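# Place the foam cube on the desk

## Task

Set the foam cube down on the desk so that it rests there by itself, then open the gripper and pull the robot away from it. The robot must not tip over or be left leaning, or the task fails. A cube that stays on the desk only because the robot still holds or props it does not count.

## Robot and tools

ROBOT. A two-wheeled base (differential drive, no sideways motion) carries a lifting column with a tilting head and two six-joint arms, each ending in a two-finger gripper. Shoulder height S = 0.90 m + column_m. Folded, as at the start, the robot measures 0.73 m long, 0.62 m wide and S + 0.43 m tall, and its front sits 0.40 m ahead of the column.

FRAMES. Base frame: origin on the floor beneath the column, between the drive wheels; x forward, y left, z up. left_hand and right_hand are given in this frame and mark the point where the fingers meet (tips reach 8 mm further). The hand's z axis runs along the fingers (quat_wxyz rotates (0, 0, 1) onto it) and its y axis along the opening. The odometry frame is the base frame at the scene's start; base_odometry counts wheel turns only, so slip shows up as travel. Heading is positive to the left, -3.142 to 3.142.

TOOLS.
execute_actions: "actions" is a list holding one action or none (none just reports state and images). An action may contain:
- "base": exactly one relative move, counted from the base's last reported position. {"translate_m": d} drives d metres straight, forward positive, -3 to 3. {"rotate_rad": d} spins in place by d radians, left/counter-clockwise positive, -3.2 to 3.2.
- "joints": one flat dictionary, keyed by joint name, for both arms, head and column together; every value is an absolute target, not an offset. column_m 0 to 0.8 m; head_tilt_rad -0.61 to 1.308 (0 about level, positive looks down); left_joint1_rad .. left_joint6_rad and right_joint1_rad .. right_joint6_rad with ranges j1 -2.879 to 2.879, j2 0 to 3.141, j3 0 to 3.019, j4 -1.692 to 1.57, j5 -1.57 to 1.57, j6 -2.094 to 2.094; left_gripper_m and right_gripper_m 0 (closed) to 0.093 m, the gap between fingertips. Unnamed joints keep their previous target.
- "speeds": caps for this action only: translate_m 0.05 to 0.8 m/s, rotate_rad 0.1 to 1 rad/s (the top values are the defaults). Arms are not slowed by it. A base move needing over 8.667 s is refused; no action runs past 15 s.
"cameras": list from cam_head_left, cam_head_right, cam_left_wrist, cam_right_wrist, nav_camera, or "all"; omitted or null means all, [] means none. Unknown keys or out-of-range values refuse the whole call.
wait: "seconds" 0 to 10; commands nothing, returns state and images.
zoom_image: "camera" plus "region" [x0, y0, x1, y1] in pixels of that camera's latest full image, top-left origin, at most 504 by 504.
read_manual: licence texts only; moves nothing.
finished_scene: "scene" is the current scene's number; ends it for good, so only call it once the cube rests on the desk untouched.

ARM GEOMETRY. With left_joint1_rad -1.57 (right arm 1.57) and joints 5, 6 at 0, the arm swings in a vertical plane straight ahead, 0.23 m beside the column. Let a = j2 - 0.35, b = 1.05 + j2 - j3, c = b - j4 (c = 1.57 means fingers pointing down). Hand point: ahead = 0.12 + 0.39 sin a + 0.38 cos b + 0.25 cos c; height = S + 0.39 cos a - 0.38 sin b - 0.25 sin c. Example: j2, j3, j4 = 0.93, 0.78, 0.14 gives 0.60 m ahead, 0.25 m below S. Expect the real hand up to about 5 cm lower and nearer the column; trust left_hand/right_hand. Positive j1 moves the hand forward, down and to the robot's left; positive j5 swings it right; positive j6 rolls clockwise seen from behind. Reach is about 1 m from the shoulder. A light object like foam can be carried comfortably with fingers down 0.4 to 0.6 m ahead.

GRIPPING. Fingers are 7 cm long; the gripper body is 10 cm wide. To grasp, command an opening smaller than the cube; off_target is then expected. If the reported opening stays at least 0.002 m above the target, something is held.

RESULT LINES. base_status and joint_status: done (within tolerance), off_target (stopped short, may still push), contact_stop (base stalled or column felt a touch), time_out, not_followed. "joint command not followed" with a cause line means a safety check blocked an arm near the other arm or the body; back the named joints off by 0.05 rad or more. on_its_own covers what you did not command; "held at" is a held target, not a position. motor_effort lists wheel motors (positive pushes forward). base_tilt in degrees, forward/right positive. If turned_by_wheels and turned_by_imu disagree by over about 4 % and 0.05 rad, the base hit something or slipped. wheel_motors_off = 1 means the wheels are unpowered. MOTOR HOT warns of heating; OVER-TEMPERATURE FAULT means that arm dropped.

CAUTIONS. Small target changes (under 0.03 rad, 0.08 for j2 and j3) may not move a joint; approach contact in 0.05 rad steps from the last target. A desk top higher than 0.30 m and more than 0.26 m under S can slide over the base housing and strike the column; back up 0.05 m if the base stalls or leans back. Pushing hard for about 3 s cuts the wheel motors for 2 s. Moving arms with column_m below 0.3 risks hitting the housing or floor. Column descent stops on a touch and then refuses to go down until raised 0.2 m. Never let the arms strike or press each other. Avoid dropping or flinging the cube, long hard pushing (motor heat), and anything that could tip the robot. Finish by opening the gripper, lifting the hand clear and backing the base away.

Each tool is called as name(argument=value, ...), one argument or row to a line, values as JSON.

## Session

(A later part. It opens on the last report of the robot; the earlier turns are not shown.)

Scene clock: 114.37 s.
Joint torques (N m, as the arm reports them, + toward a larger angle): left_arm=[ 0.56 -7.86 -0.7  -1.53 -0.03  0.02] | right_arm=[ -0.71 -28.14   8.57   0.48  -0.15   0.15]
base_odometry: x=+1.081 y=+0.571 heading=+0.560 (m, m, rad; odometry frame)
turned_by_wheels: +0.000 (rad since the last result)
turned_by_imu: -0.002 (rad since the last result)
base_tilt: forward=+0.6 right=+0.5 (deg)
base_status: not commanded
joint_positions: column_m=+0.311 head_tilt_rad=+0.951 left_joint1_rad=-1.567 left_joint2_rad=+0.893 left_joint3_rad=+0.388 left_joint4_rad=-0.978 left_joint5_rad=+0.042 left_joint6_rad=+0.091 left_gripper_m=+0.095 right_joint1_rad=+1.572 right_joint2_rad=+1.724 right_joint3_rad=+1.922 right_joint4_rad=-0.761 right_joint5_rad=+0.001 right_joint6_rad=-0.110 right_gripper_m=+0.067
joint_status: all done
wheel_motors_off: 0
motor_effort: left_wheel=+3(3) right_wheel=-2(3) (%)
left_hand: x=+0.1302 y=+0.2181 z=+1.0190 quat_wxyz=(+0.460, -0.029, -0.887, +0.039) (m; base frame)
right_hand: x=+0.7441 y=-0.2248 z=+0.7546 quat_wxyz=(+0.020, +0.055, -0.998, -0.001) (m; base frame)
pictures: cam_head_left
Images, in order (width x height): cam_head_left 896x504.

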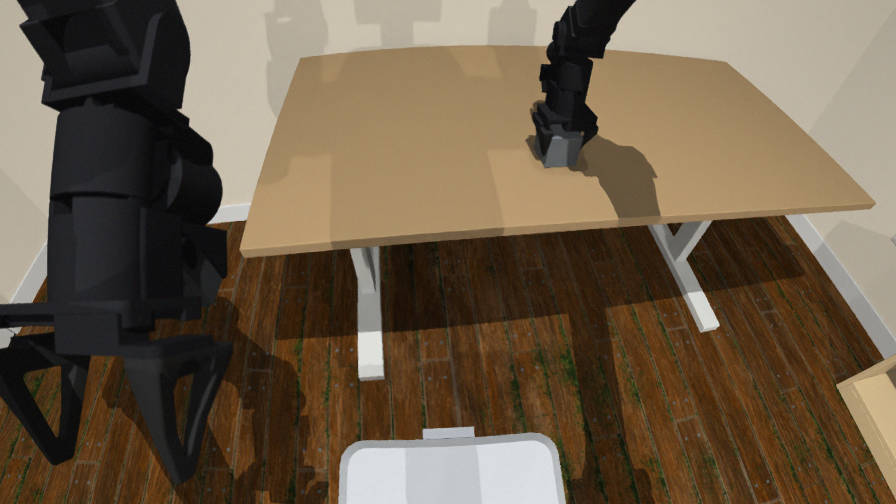

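The cube has touched down. I'll release it and lift the hand away.

execute_actions(
  actions=[
    {"joints": {"right_gripper_m": 0.093}},
  ],
  cameras=["cam_right_wrist"],
)

execute_actions(
  actions=[
    {"joints": {"column_m": 0.39}},
  ],
  cameras=["cam_head_left", "cam_right_wrist"],
)

Scene clock: 117.40 s.
Joint torques (N m, as the arm reports them, + toward a larger angle): left_arm=[ 0.54 -7.83 -0.73 -1.58 -0.03  0.02] | right_arm=[ -0.98 -28.04   8.54   0.55  -0.13   0.16]
base_odometry: x=+1.081 y=+0.571 heading=+0.560 (m, m, rad; odometry frame)
turned_by_wheels: +0.000 (rad since the last result)
turned_by_imu: -0.001 (rad since the last result)
base_tilt: forward=+0.6 right=+0.4 (deg)
base_status: not commanded
joint_positions: column_m=+0.311 head_tilt_rad=+0.951 left_joint1_rad=-1.567 left_joint2_rad=+0.893 left_joint3_rad=+0.388 left_joint4_rad=-0.978 left_joint5_rad=+0.042 left_joint6_rad=+0.091 left_gripper_m=+0.095 right_joint1_rad=+1.572 right_joint2_rad=+1.724 right_joint3_rad=+1.922 right_joint4_rad=-0.761 right_joint5_rad=+0.001 right_joint6_rad=-0.110 right_gripper_m=+0.093
joint_status: all done
wheel_motors_off: 0
motor_effort: left_wheel=+2(2) right_wheel=-2(2) (%)
left_hand: x=+0.1302 y=+0.2181 z=+1.0190 quat_wxyz=(+0.460, -0.029, -0.887, +0.039) (m; base frame)
right_hand: x=+0.7441 y=-0.2248 z=+0.7546 quat_wxyz=(+0.020, +0.055, -0.998, -0.001) (m; base frame)
pictures: cam_right_wrist
Images, in order (width x height): cam_right_wrist 616x616.

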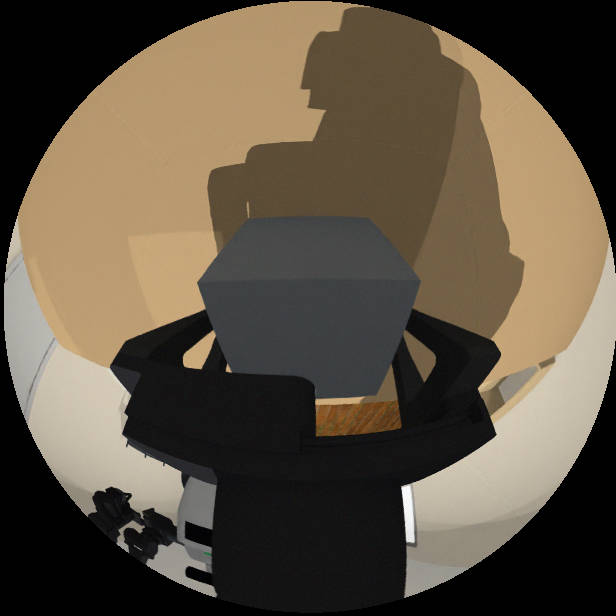

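Scene clock: 119.03 s.
Joint torques (N m, as the arm reports them, + toward a larger angle): left_arm=[ 0.53 -7.77 -0.74 -1.58 -0.04  0.02] | right_arm=[ -0.96 -28.11   8.49   0.56  -0.14   0.16]
base_odometry: x=+1.081 y=+0.571 heading=+0.560 (m, m, rad; odometry frame)
turned_by_wheels: +0.000 (rad since the last result)
turned_by_imu: -0.001 (rad since the last result)
base_tilt: forward=+0.6 right=+0.5 (deg)
base_status: not commanded
joint_positions: column_m=+0.390 head_tilt_rad=+0.951 left_joint1_rad=-1.567 left_joint2_rad=+0.893 left_joint3_rad=+0.388 left_joint4_rad=-0.978 left_joint5_rad=+0.042 left_joint6_rad=+0.091 left_gripper_m=+0.095 right_joint1_rad=+1.572 right_joint2_rad=+1.723 right_joint3_rad=+1.922 right_joint4_rad=-0.761 right_joint5_rad=+0.001 right_joint6_rad=-0.110 right_gripper_m=+0.093
joint_status: all done
wheel_motors_off: 0
motor_effort: left_wheel=+2(2) right_wheel=-2(2) (%)
left_hand: x=+0.1302 y=+0.2181 z=+1.0979 quat_wxyz=(+0.460, -0.029, -0.887, +0.039) (m; base frame)
right_hand: x=+0.7445 y=-0.2248 z=+0.8340 quat_wxyz=(+0.019, +0.055, -0.998, -0.001) (m; base frame)
pictures: cam_head_left, cam_right_wrist
Images, in order (width x height): cam_head_left 896x504, cam_right_wrist 616x616.

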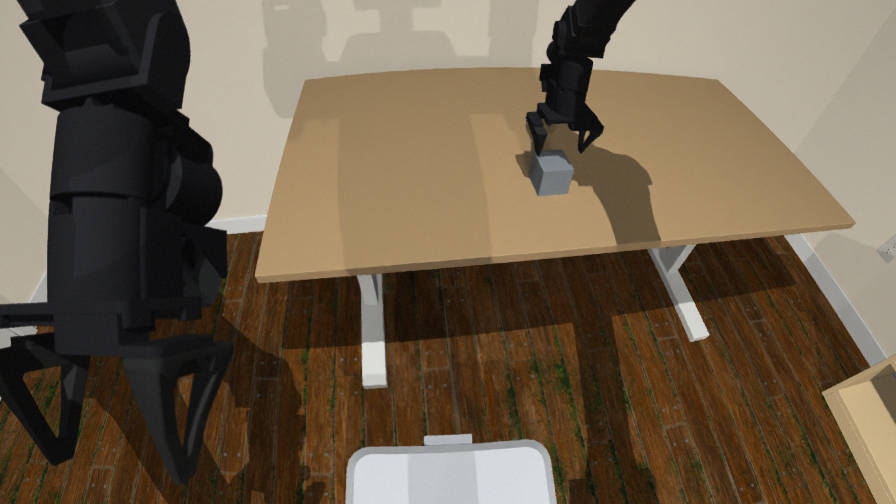

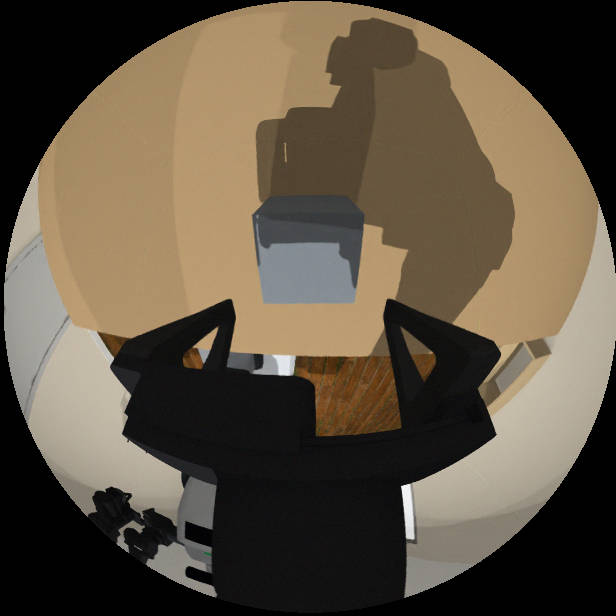

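execute_actions(
  actions=[
    {"base": {"translate_m": -0.6}, "joints": {"right_joint1_rad": 1.57, "right_joint2_rad": 1.1, "right_joint3_rad": 0.95, "right_joint4_rad": -0.5, "right_joint5_rad": 0.0, "right_joint6_rad": 0.0, "head_tilt_rad": 0.7}},
  ],
  cameras=["cam_head_left"],
)

Scene clock: 124.17 s.
Joint torques (N m, as the arm reports them, + toward a larger angle): left_arm=[ 0.51 -7.77 -0.57 -1.55 -0.04  0.02] | right_arm=[ -0.86 -18.09   4.41   0.35  -0.13   0.16]
base_odometry: x=+0.573 y=+0.252 heading=+0.561 (m, m, rad; odometry frame)
turned_by_wheels: +0.001 (rad since the last result)
turned_by_imu: -0.002 (rad since the last result)
base_tilt: forward=+0.6 right=+0.4 (deg)
base_status: done
joint_positions: column_m=+0.390 head_tilt_rad=+0.716 left_joint1_rad=-1.567 left_joint2_rad=+0.892 left_joint3_rad=+0.386 left_joint4_rad=-0.978 left_joint5_rad=+0.042 left_joint6_rad=+0.091 left_gripper_m=+0.095 right_joint1_rad=+1.572 right_joint2_rad=+1.112 right_joint3_rad=+0.932 right_joint4_rad=-0.500 right_joint5_rad=+0.001 right_joint6_rad=-0.010 right_gripper_m=+0.093
joint_status: all done
wheel_motors_off: 0
motor_effort: left_wheel=+1(50) right_wheel=-1(30) (%)
left_hand: x=+0.1291 y=+0.2181 z=+1.0984 quat_wxyz=(+0.461, -0.029, -0.886, +0.039) (m; base frame)
right_hand: x=+0.4808 y=-0.2251 z=+0.9669 quat_wxyz=(+0.078, +0.006, -0.997, +0.000) (m; base frame)
pictures: cam_head_left
Images, in order (width x height): cam_head_left 896x504.

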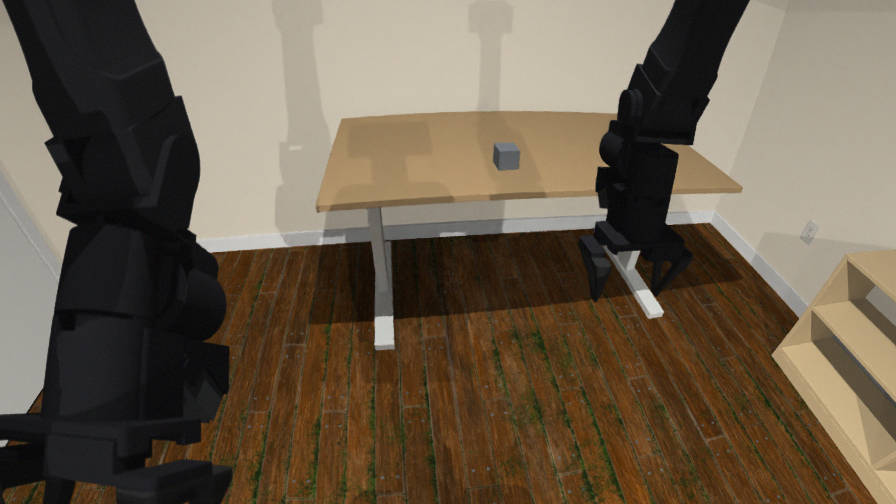

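finished_scene(
  scene=2,
)

The scene is finished: the task was done.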